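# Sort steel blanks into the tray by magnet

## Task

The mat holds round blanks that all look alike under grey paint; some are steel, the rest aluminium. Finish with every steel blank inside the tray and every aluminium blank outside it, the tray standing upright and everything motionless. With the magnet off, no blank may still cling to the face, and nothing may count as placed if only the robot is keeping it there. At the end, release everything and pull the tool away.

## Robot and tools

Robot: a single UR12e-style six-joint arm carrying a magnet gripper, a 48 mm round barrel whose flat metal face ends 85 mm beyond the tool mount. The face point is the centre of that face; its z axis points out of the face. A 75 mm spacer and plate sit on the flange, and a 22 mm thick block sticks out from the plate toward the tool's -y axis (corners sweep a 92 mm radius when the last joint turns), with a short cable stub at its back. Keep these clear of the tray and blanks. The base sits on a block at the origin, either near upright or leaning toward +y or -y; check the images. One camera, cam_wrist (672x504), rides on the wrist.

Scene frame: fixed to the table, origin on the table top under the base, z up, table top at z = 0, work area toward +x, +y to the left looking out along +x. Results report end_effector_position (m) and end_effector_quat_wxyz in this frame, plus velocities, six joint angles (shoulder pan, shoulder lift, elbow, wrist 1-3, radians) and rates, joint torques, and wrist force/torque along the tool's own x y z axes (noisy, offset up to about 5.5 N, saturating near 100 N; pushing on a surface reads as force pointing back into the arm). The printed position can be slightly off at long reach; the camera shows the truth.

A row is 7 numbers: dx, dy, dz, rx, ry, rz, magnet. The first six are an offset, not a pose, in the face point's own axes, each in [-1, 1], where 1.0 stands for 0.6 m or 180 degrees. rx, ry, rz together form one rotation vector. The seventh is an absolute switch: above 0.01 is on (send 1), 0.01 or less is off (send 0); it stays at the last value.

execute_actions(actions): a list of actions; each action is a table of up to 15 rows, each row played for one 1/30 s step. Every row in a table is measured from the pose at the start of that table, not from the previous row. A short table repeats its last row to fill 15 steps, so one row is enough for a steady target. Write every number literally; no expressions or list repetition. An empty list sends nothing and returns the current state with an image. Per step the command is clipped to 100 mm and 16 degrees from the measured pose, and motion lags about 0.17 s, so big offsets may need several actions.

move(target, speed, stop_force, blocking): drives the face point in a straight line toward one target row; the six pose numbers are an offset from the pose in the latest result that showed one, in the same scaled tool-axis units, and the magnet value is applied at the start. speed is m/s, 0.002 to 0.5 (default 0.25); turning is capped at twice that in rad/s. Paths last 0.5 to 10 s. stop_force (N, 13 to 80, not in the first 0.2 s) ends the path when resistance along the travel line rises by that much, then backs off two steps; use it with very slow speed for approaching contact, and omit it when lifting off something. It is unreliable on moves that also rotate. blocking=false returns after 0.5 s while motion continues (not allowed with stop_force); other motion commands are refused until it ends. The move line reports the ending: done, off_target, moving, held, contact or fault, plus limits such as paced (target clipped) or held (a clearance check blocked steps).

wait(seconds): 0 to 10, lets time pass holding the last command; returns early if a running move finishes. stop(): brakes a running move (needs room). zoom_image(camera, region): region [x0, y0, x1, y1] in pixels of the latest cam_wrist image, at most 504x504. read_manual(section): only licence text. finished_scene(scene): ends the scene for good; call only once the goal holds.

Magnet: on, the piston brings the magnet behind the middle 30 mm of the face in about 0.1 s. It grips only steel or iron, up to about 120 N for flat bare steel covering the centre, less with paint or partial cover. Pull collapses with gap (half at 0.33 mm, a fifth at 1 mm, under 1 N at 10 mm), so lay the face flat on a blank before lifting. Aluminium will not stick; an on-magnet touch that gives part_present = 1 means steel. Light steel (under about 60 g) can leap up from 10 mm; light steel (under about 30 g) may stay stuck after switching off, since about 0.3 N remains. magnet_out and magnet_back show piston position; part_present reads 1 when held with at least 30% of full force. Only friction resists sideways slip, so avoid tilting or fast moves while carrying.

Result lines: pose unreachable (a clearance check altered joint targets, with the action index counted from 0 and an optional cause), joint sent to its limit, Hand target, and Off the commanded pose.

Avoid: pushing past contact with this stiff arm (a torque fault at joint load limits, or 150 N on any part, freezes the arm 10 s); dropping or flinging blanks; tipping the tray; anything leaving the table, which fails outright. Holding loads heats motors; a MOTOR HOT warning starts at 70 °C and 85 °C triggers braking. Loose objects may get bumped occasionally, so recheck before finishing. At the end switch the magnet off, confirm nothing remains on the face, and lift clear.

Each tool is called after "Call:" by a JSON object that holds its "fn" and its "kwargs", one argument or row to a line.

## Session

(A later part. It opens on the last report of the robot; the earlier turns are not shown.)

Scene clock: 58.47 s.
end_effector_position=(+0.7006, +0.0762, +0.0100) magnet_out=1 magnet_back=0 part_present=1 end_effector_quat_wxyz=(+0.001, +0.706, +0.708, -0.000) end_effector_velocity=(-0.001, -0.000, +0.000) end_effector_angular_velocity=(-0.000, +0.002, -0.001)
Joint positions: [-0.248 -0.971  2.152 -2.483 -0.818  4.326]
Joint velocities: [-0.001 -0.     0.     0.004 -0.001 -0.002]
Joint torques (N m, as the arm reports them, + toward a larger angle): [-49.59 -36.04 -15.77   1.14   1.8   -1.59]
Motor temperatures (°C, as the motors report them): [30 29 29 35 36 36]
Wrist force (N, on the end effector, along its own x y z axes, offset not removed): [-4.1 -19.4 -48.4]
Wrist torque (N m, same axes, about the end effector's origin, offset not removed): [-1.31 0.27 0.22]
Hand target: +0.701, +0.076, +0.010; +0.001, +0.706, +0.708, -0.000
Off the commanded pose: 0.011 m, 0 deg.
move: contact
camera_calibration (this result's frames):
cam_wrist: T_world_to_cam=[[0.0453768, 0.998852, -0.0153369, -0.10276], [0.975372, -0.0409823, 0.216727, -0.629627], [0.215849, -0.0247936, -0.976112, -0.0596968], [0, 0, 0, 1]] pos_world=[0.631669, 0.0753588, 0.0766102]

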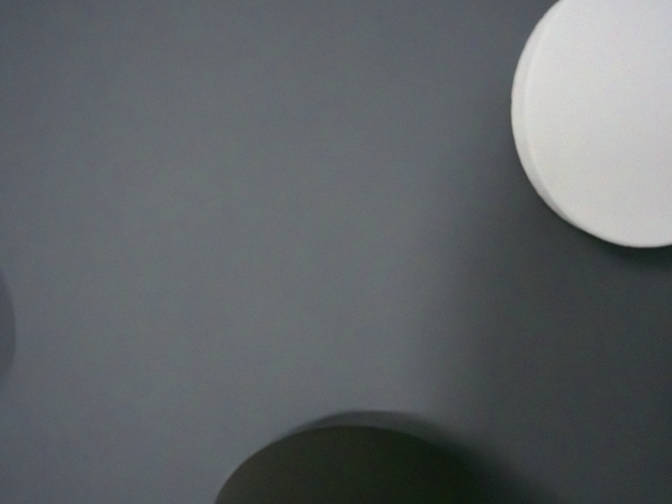

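Call:
{"fn": "move", "kwargs": {
  "target": [0,0,-0.1,0,0,0,1]
}}

Call:
{"fn": "move", "kwargs": {
  "target": [-0.357,-0.006,0,0,0,0,1]
}}

Call:
{"fn": "move", "kwargs": {
  "target": [0,0,0.075,0,0,0,1],
  "speed": 0.03,
  "stop_force": 15
}}

Call:
{"fn": "execute_actions", "kwargs": {
  "actions": [
    [[0,0,0,0,0,0,0]]
  ]
}}

Call:
{"fn": "move", "kwargs": {
  "target": [0,0,-0.075,0,0,0,0]
}}

Call:
{"fn": "move", "kwargs": {
  "target": [0.428,-0.14,0,0,0,0,0]
}}

Call:
{"fn": "move", "kwargs": {
  "target": [0,0,0.088,0,0,0,0]
}}

Call:
{"fn": "move", "kwargs": {
  "target": [0,0,0.03,0,0,0,1],
  "speed": 0.004,
  "stop_force": 15
}}

Scene clock: 64.47 s.
end_effector_position=(+0.7005, +0.0763, +0.0698) magnet_out=1 magnet_back=0 part_present=1 end_effector_quat_wxyz=(+0.001, +0.706, +0.708, -0.000) end_effector_velocity=(-0.000, -0.000, +0.002) end_effector_angular_velocity=(+0.000, +0.001, -0.002)
Joint positions: [-0.307 -1.053  2.144 -2.341 -0.835  4.249]
Joint velocities: [-0.003 -0.003 -0.001  0.007 -0.001 -0.002]
Joint torques (N m, as the arm reports them, + toward a larger angle): [-71.67 -56.88 -33.99  -0.7   -3.38  -2.44]
Motor temperatures (°C, as the motors report them): [30 29 29 35 36 36]
Wrist force (N, on the end effector, along its own x y z axes, offset not removed): [-0.8 2.6 1.8]
Wrist torque (N m, same axes, about the end effector's origin, offset not removed): [0.42 0.01 0.23]
Hand target: +0.701, +0.076, +0.070; +0.001, +0.706, +0.708, -0.000
Off the commanded pose: 0.000 m, 0 deg.
move: done
camera_calibration (this result's frames):
cam_wrist: T_world_to_cam=[[0.0454394, 0.998847, -0.015475, -0.101934], [0.975352, -0.0410115, 0.21681, -0.642558], [0.215925, -0.0249453, -0.976091, -0.0013813], [0, 0, 0, 1]] pos_world=[0.63165, 0.0754298, 0.136387]

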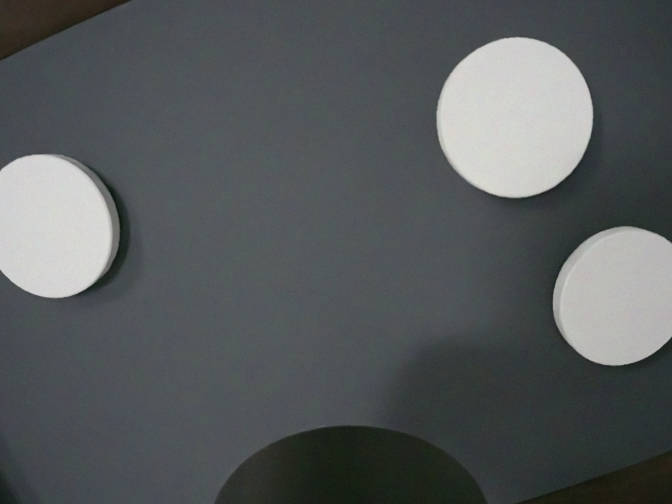

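Scene clock: 66.00 s.
end_effector_position=(+0.6973, -0.1380, +0.0701) magnet_out=1 magnet_back=0 part_present=1 end_effector_quat_wxyz=(+0.001, +0.707, +0.708, -0.001) end_effector_velocity=(+0.000, -0.003, -0.000) end_effector_angular_velocity=(+0.001, -0.000, +0.001)
Joint positions: [-0.506 -0.791  2.06  -2.365 -0.913  4.01 ]
Joint velocities: [-0.002  0.004 -0.003  0.     0.    -0.003]
Joint torques (N m, as the arm reports them, + toward a larger angle): [-79.76 -34.85 -34.58  -1.22  -2.65  -2.13]
Motor temperatures (°C, as the motors report them): [30 29 29 35 36 36]
Wrist force (N, on the end effector, along its own x y z axes, offset not removed): [-1.2 -0.7 -0.3]
Wrist torque (N m, same axes, about the end effector's origin, offset not removed): [0.11 0.09 0.20]
Hand target: +0.697, -0.138, +0.070; +0.001, +0.707, +0.708, -0.001
Off the commanded pose: 0.000 m, 0 deg.
move: done
camera_calibration (this result's frames):
cam_wrist: T_world_to_cam=[[0.0455403, 0.998837, -0.0158659, 0.112168], [0.975356, -0.0410261, 0.21679, -0.648236], [0.215887, -0.0253476, -0.976089, -0.00573878], [0, 0, 0, 1]] pos_world=[0.628391, -0.138778, 0.136709]

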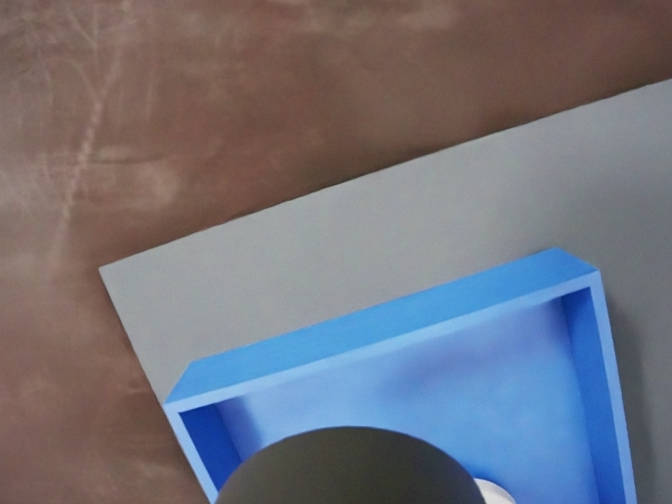

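Scene clock: 77.73 s.
end_effector_position=(+0.6980, -0.1381, +0.0290) magnet_out=1 magnet_back=0 part_present=1 end_effector_quat_wxyz=(+0.002, +0.706, +0.708, -0.001) end_effector_velocity=(+0.000, +0.000, +0.000) end_effector_angular_velocity=(+0.000, -0.001, +0.001)
Joint positions: [-0.47  -0.739  2.065 -2.451 -0.897  4.053]
Joint velocities: [ 0.    -0.     0.    -0.     0.001 -0.   ]
Joint torques (N m, as the arm reports them, + toward a larger angle): [-57.58 -49.97 -24.76  -3.73  -0.16   0.76]
Motor temperatures (°C, as the motors report them): [30 29 29 35 36 36]
Wrist force (N, on the end effector, along its own x y z axes, offset not removed): [3.5 -20.4 -33.2]
Wrist torque (N m, same axes, about the end effector's origin, offset not removed): [0.86 -0.23 0.33]
Hand target: +0.698, -0.138, +0.029; +0.002, +0.706, +0.708, -0.001
Off the commanded pose: 0.004 m, 0 deg.
FORCE FAULT: contact force on the arm reached its limit, and the arm stopped for 10 seconds. The contact can be on any part of the arm, not only on its tool. That time counts as 20 of the actions that you can send in this scene. The arm's remaining commands of this call were not run. The arm holds still and accepts commands again. Move the arm away from the contact; if what it grips holds it there, let go first. Pushing or pulling that hard again can fault the arm again.
move: fault (stop_force had ended the path)
camera_calibration (this result's frames):
cam_wrist: T_world_to_cam=[[0.0449745, 0.998827, -0.0179276, 0.112074], [0.974951, -0.0399723, 0.218798, -0.639641], [0.217825, -0.0273189, -0.975605, -0.0476429], [0, 0, 0, 1]] pos_world=[0.628956, -0.138812, 0.0954811]

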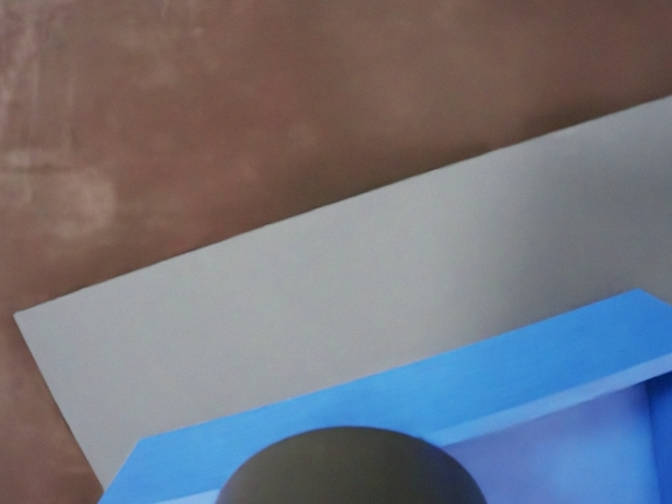

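not run: a fault stop came before this call.

not run: a fault stop came before this call.

not run: a fault stop came before this call.

not run: a fault stop came before this call.

not run: a fault stop came before this call.

Barrel hit the rim; the blank is inside it. Release.

Call:
{"fn": "execute_actions", "kwargs": {
  "actions": [
    [[0,0,-0.002,0,0,0,0]]
  ]
}}

Call:
{"fn": "move", "kwargs": {
  "target": [0,0,-0.068,0,0,0,0]
}}

Call:
{"fn": "move", "kwargs": {
  "target": [0.428,-0.142,0,0,0,0,0]
}}

Call:
{"fn": "move", "kwargs": {
  "target": [0,0,0.086,0,0,0,0]
}}

Call:
{"fn": "move", "kwargs": {
  "target": [0,0,0.03,0,0,0,1],
  "speed": 0.004,
  "stop_force": 15
}}

Scene clock: 81.60 s.
end_effector_position=(+0.6979, -0.1381, +0.0301) magnet_out=0 magnet_back=1 part_present=0 end_effector_quat_wxyz=(+0.002, +0.706, +0.708, -0.001) end_effector_velocity=(-0.000, -0.000, +0.000) end_effector_angular_velocity=(-0.000, +0.001, -0.002)
Joint positions: [-0.471 -0.741  2.065 -2.449 -0.897  4.052]
Joint velocities: [-0.001 -0.    -0.     0.002 -0.001  0.001]
Joint torques (N m, as the arm reports them, + toward a larger angle): [-77.78 -64.77 -32.11  -1.48  -2.57  -1.64]
Motor temperatures (°C, as the motors report them): [30 29 29 35 36 36]
Wrist force (N, on the end effector, along its own x y z axes, offset not removed): [-0.2 -0.4 -3.2]
Wrist torque (N m, same axes, about the end effector's origin, offset not removed): [-0.02 -0.09 0.10]
Hand target: +0.698, -0.138, +0.030; +0.002, +0.706, +0.708, -0.001
Off the commanded pose: 0.000 m, 0 deg.
Step readings (end_effector_position):
0: (+0.6980, -0.1381, +0.0290)
1: (+0.6980, -0.1381, +0.0290)
2: (+0.6980, -0.1381, +0.0291)
4: (+0.6980, -0.1381, +0.0294)
8: (+0.6979, -0.1381, +0.0298)
15: end_effector_position above
camera_calibration (this result's frames):
cam_wrist: T_world_to_cam=[[0.0450323, 0.998825, -0.0178809, 0.112047], [0.974967, -0.0400412, 0.218714, -0.639842], [0.217741, -0.0272825, -0.975625, -0.046492], [0, 0, 0, 1]] pos_world=[0.628902, -0.138804, 0.0965872]

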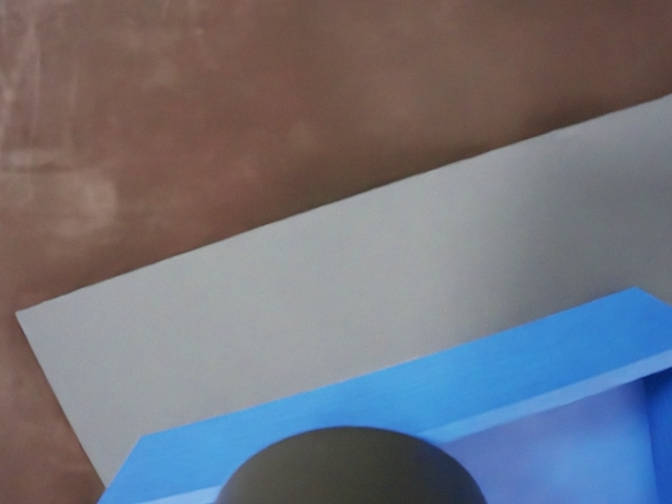

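Scene clock: 82.53 s.
end_effector_position=(+0.6978, -0.1380, +0.0706) magnet_out=0 magnet_back=1 part_present=0 end_effector_quat_wxyz=(+0.002, +0.706, +0.708, -0.001) end_effector_velocity=(+0.000, +0.000, +0.003) end_effector_angular_velocity=(+0.001, -0.000, -0.002)
Joint positions: [-0.506 -0.792  2.06  -2.368 -0.913  4.012]
Joint velocities: [-0.003 -0.004 -0.001  0.006 -0.    -0.001]
Joint torques (N m, as the arm reports them, + toward a larger angle): [-77.37 -63.16 -35.49  -1.96  -2.4   -2.22]
Motor temperatures (°C, as the motors report them): [30 29 29 35 36 36]
Wrist force (N, on the end effector, along its own x y z axes, offset not removed): [0.5 -1.5 1.3]
Wrist torque (N m, same axes, about the end effector's origin, offset not removed): [-0.09 -0.13 0.21]
Hand target: +0.698, -0.138, +0.071; +0.002, +0.706, +0.708, -0.001
Off the commanded pose: 0.000 m, 0 deg.
move: done
camera_calibration (this result's frames):
cam_wrist: T_world_to_cam=[[0.045079, 0.998822, -0.0179675, 0.112611], [0.974959, -0.0400671, 0.218743, -0.648613], [0.217766, -0.0273783, -0.975617, -0.00695222], [0, 0, 0, 1]] pos_world=[0.628808, -0.138657, 0.13712]

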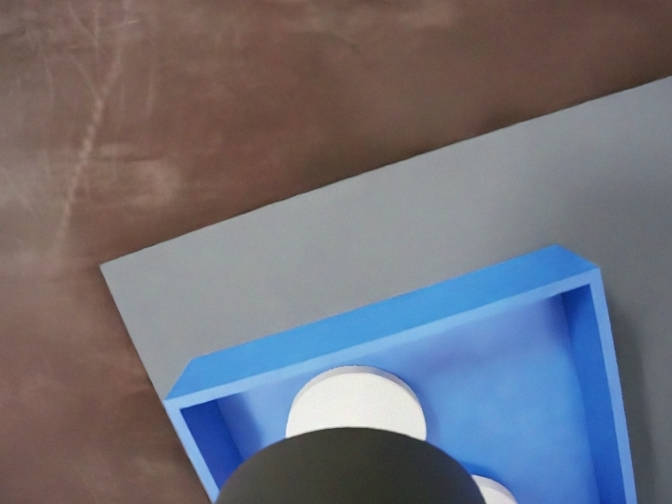

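Scene clock: 84.30 s.
end_effector_position=(+0.6122, +0.1186, +0.0695) magnet_out=0 magnet_back=1 part_present=0 end_effector_quat_wxyz=(+0.002, +0.706, +0.708, -0.000) end_effector_velocity=(-0.001, +0.003, +0.001) end_effector_angular_velocity=(-0.001, +0.000, +0.000)
Joint positions: [-0.309 -1.195  2.317 -2.374 -0.837  4.249]
Joint velocities: [ 0.002 -0.005  0.002  0.002 -0.     0.003]
Joint torques (N m, as the arm reports them, + toward a larger angle): [-28.89 -43.51 -18.84  -0.71   2.76   3.1 ]
Motor temperatures (°C, as the motors report them): [30 29 29 35 36 36]
Wrist force (N, on the end effector, along its own x y z axes, offset not removed): [-2.5 -2.9 -0.3]
Wrist torque (N m, same axes, about the end effector's origin, offset not removed): [-0.15 0.07 0.22]
Hand target: +0.612, +0.119, +0.070; +0.002, +0.706, +0.708, -0.000
Off the commanded pose: 0.000 m, 0 deg.
move: done
camera_calibration (this result's frames):
cam_wrist: T_world_to_cam=[[0.0449531, 0.998835, -0.0175672, -0.139791], [0.974954, -0.0400306, 0.218777, -0.554562], [0.217818, -0.0269619, -0.975617, 0.0175519], [0, 0, 0, 1]] pos_world=[0.543134, 0.117902, 0.135993]

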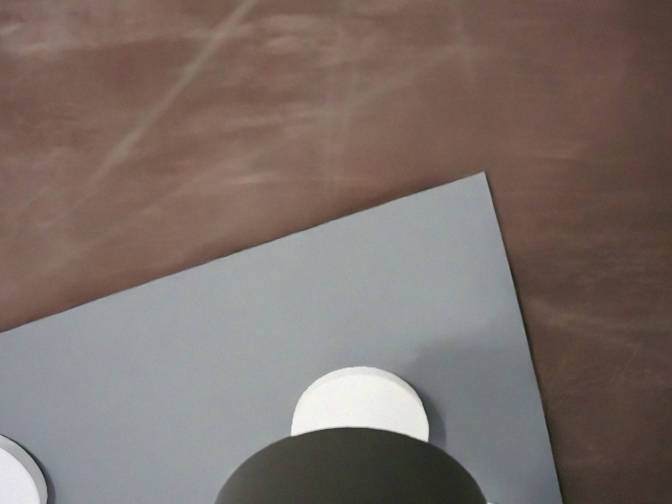

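Scene clock: 85.27 s.
end_effector_position=(+0.6122, +0.1185, +0.0182) magnet_out=0 magnet_back=1 part_present=0 end_effector_quat_wxyz=(+0.002, +0.706, +0.708, -0.000) end_effector_velocity=(+0.000, -0.000, -0.003) end_effector_angular_velocity=(-0.002, -0.000, -0.001)
Joint positions: [-0.249 -1.111  2.327 -2.52  -0.819  4.326]
Joint velocities: [ 0.003  0.005 -0.    -0.01  -0.     0.006]
Joint torques (N m, as the arm reports them, + toward a larger angle): [-37.11 -20.39 -22.79  -6.54   2.85   3.01]
Motor temperatures (°C, as the motors report them): [30 29 29 35 36 36]
Wrist force (N, on the end effector, along its own x y z axes, offset not removed): [-0.6 -2.4 -1.2]
Wrist torque (N m, same axes, about the end effector's origin, offset not removed): [-0.19 0.09 0.14]
Hand target: +0.612, +0.118, +0.018; +0.002, +0.706, +0.708, -0.000
Off the commanded pose: 0.000 m, 0 deg.
move: done
camera_calibration (this result's frames):
cam_wrist: T_world_to_cam=[[0.0449402, 0.998839, -0.0173629, -0.140536], [0.974997, -0.040068, 0.218577, -0.543351], [0.217628, -0.0267517, -0.975665, -0.0324787], [0, 0, 0, 1]] pos_world=[0.543149, 0.117733, 0.0846355]

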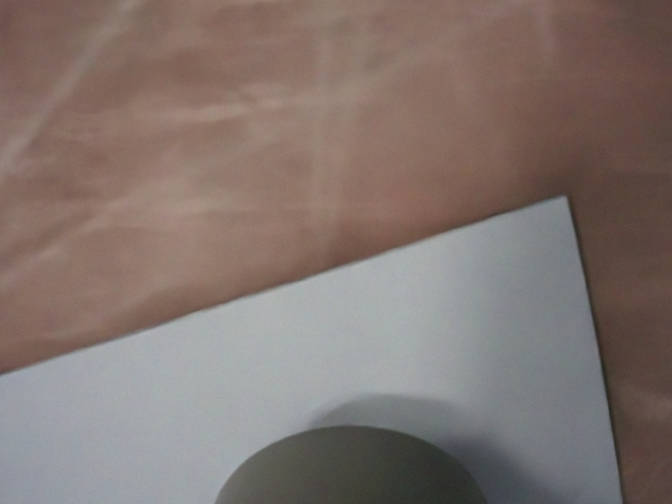

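Scene clock: 87.77 s.
end_effector_position=(+0.6122, +0.1185, +0.0097) magnet_out=1 magnet_back=0 part_present=0 end_effector_quat_wxyz=(+0.002, +0.706, +0.708, -0.000) end_effector_velocity=(-0.000, -0.000, +0.001) end_effector_angular_velocity=(+0.001, +0.001, -0.002)
Joint positions: [-0.239 -1.096  2.327 -2.544 -0.817  4.339]
Joint velocities: [-0.001 -0.001 -0.     0.005  0.    -0.001]
Joint torques (N m, as the arm reports them, + toward a larger angle): [-42.   -27.07 -13.08   0.35   1.2   -1.26]
Motor temperatures (°C, as the motors report them): [30 29 29 35 36 36]
Wrist force (N, on the end effector, along its own x y z axes, offset not removed): [-0.8 -19.0 -49.3]
Wrist torque (N m, same axes, about the end effector's origin, offset not removed): [-1.17 0.14 0.08]
Hand target: +0.612, +0.118, +0.010; +0.002, +0.706, +0.708, -0.000
Off the commanded pose: 0.010 m, 0 deg.
move: contact
camera_calibration (this result's frames):
cam_wrist: T_world_to_cam=[[0.0448746, 0.998842, -0.0173453, -0.140678], [0.974973, -0.0400046, 0.218692, -0.541554], [0.217745, -0.0267249, -0.97564, -0.0408096], [0, 0, 0, 1]] pos_world=[0.5432, 0.11776, 0.0761783]

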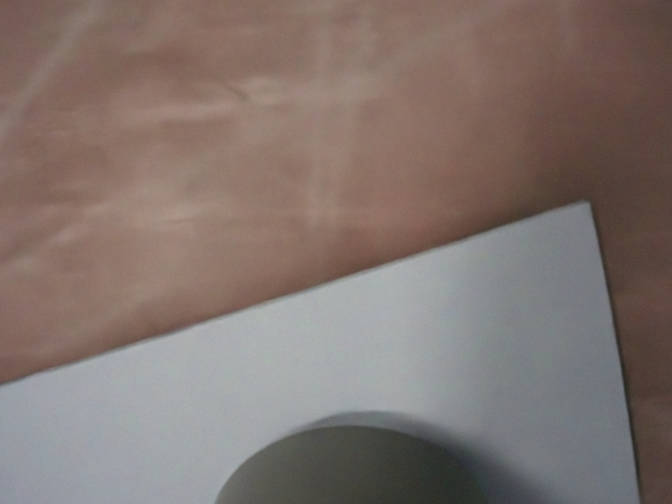

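Call:
{"fn": "move", "kwargs": {
  "target": [0,0,-0.012,0,0,0,0]
}}

Call:
{"fn": "move", "kwargs": {
  "target": [0.057,0.083,0,0,0,0,0]
}}

Call:
{"fn": "move", "kwargs": {
  "target": [0,0,0.03,0,0,0,1],
  "speed": 0.004,
  "stop_force": 15
}}

Call:
{"fn": "move", "kwargs": {
  "target": [0,0,-0.1,0,0,0,1]
}}

Scene clock: 91.10 s.
end_effector_position=(+0.6122, +0.1185, +0.0166) magnet_out=0 magnet_back=1 part_present=0 end_effector_quat_wxyz=(+0.002, +0.706, +0.708, -0.000) end_effector_velocity=(-0.000, -0.001, +0.002) end_effector_angular_velocity=(-0.000, +0.001, -0.001)
Joint positions: [-0.248 -1.108  2.327 -2.525 -0.819  4.328]
Joint velocities: [-0.003 -0.002 -0.001  0.007 -0.001 -0.003]
Joint torques (N m, as the arm reports them, + toward a larger angle): [-64.77 -49.03 -29.28  -1.12  -2.69  -1.92]
Motor temperatures (°C, as the motors report them): [30 29 29 35 36 36]
Wrist force (N, on the end effector, along its own x y z axes, offset not removed): [-1.9 -1.5 -0.9]
Wrist torque (N m, same axes, about the end effector's origin, offset not removed): [0.01 0.12 0.12]
Hand target: +0.612, +0.119, +0.017; +0.002, +0.706, +0.708, -0.000
Off the commanded pose: 0.000 m, 0 deg.
move: done
camera_calibration (this result's frames):
cam_wrist: T_world_to_cam=[[0.0449139, 0.99884, -0.0173613, -0.140597], [0.974971, -0.0400394, 0.218695, -0.543025], [0.217747, -0.0267492, -0.975639, -0.0340345], [0, 0, 0, 1]] pos_world=[0.543159, 0.117781, 0.0831107]

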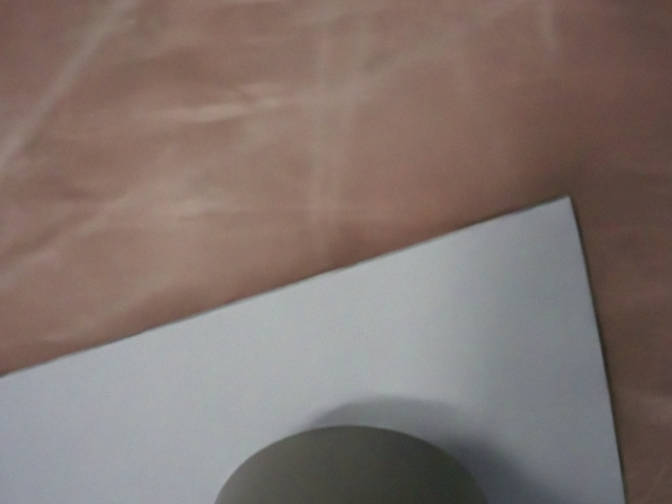

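Scene clock: 92.10 s.
end_effector_position=(+0.6616, +0.1528, +0.0166) magnet_out=0 magnet_back=1 part_present=0 end_effector_quat_wxyz=(+0.002, +0.706, +0.708, -0.000) end_effector_velocity=(+0.002, +0.001, -0.000) end_effector_angular_velocity=(+0.001, +0.000, +0.000)
Joint positions: [-0.19  -1.102  2.231 -2.488 -0.805  4.406]
Joint velocities: [ 0.002  0.001 -0.004  0.002  0.001  0.001]
Joint torques (N m, as the arm reports them, + toward a larger angle): [-29.18 -30.63 -31.69  -1.86   2.79   2.76]
Motor temperatures (°C, as the motors report them): [30 29 29 35 36 36]
Wrist force (N, on the end effector, along its own x y z axes, offset not removed): [-1.9 -1.5 0.6]
Wrist torque (N m, same axes, about the end effector's origin, offset not removed): [0.04 0.03 0.12]
Hand target: +0.662, +0.153, +0.017; +0.002, +0.706, +0.708, -0.000
Off the commanded pose: 0.000 m, 0 deg.
move: done
camera_calibration (this result's frames):
cam_wrist: T_world_to_cam=[[0.0448714, 0.998844, -0.0172303, -0.177071], [0.974969, -0.040026, 0.21871, -0.58985], [0.217768, -0.0266128, -0.975638, -0.0439209], [0, 0, 0, 1]] pos_world=[0.592595, 0.152088, 0.0831043]

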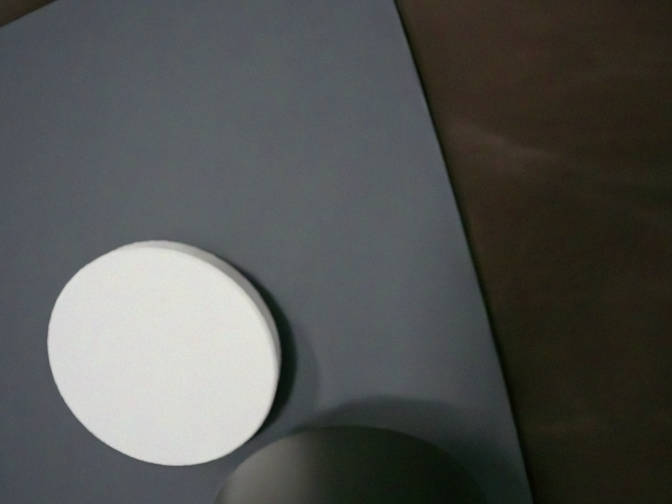

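Scene clock: 94.20 s.
end_effector_position=(+0.6617, +0.1529, +0.0098) magnet_out=1 magnet_back=0 part_present=0 end_effector_quat_wxyz=(+0.002, +0.706, +0.708, -0.000) end_effector_velocity=(-0.001, -0.000, +0.000) end_effector_angular_velocity=(+0.001, +0.002, -0.001)
Joint positions: [-0.182 -1.092  2.231 -2.506 -0.803  4.416]
Joint velocities: [-0.001 -0.001 -0.     0.005 -0.    -0.003]
Joint torques (N m, as the arm reports them, + toward a larger angle): [-44.9  -31.4  -14.44   0.97   1.6   -0.92]
Motor temperatures (°C, as the motors report them): [30 29 29 35 36 36]
Wrist force (N, on the end effector, along its own x y z axes, offset not removed): [-3.4 -12.8 -51.4]
Wrist torque (N m, same axes, about the end effector's origin, offset not removed): [-0.91 0.27 0.12]
Hand target: +0.662, +0.153, +0.010; +0.002, +0.706, +0.708, -0.000
Off the commanded pose: 0.011 m, 0 deg.
move: contact
camera_calibration (this result's frames):
cam_wrist: T_world_to_cam=[[0.0447838, 0.998848, -0.0172353, -0.177171], [0.974936, -0.0399349, 0.218873, -0.588411], [0.217933, -0.0266053, -0.975601, -0.0507193], [0, 0, 0, 1]] pos_world=[0.59265, 0.152119, 0.0762518]

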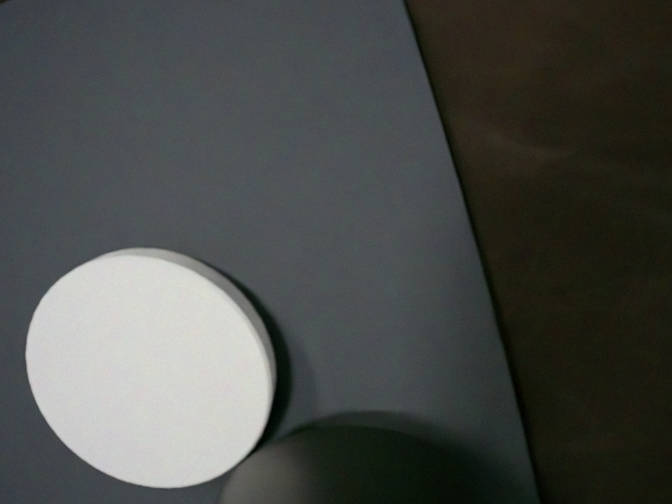

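Scene clock: 95.20 s.
end_effector_position=(+0.6615, +0.1531, +0.0696) magnet_out=1 magnet_back=0 part_present=0 end_effector_quat_wxyz=(+0.002, +0.706, +0.708, -0.000) end_effector_velocity=(-0.000, +0.000, +0.003) end_effector_angular_velocity=(-0.001, +0.001, +0.001)
Joint positions: [-0.247 -1.181  2.222 -2.348 -0.818  4.33 ]
Joint velocities: [-0.002 -0.005 -0.001  0.009 -0.002 -0.005]
Joint torques (N m, as the arm reports them, + toward a larger angle): [-65.75 -46.71 -33.99  -1.19  -3.01  -2.1 ]
Motor temperatures (°C, as the motors report them): [30 29 29 35 36 36]
Wrist force (N, on the end effector, along its own x y z axes, offset not removed): [0.7 -1.7 -0.4]
Wrist torque (N m, same axes, about the end effector's origin, offset not removed): [-0.22 -0.15 0.31]
Hand target: +0.662, +0.153, +0.070; +0.002, +0.706, +0.708, -0.000
Off the commanded pose: 0.000 m, 0 deg.
move: done
camera_calibration (this result's frames):
cam_wrist: T_world_to_cam=[[0.0448516, 0.998842, -0.017384, -0.17635], [0.974908, -0.0399654, 0.218992, -0.601336], [0.218044, -0.0267699, -0.975572, 0.00758233], [0, 0, 0, 1]] pos_world=[0.592504, 0.152317, 0.136019]

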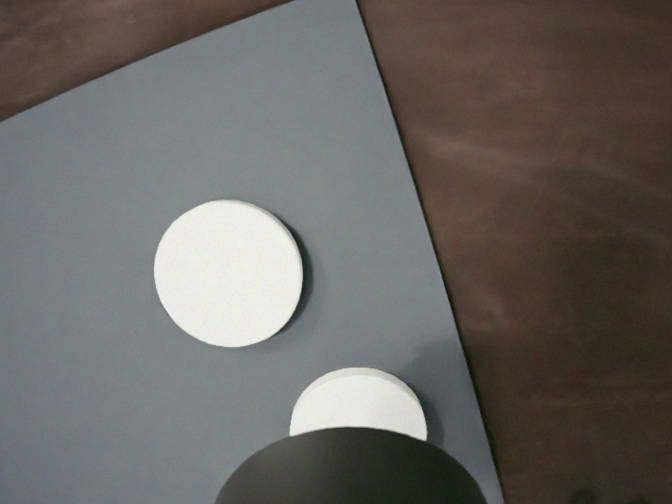

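Call:
{"fn": "finished_scene", "kwargs": {
  "scene": 2
}}

The scene is finished: the task was done.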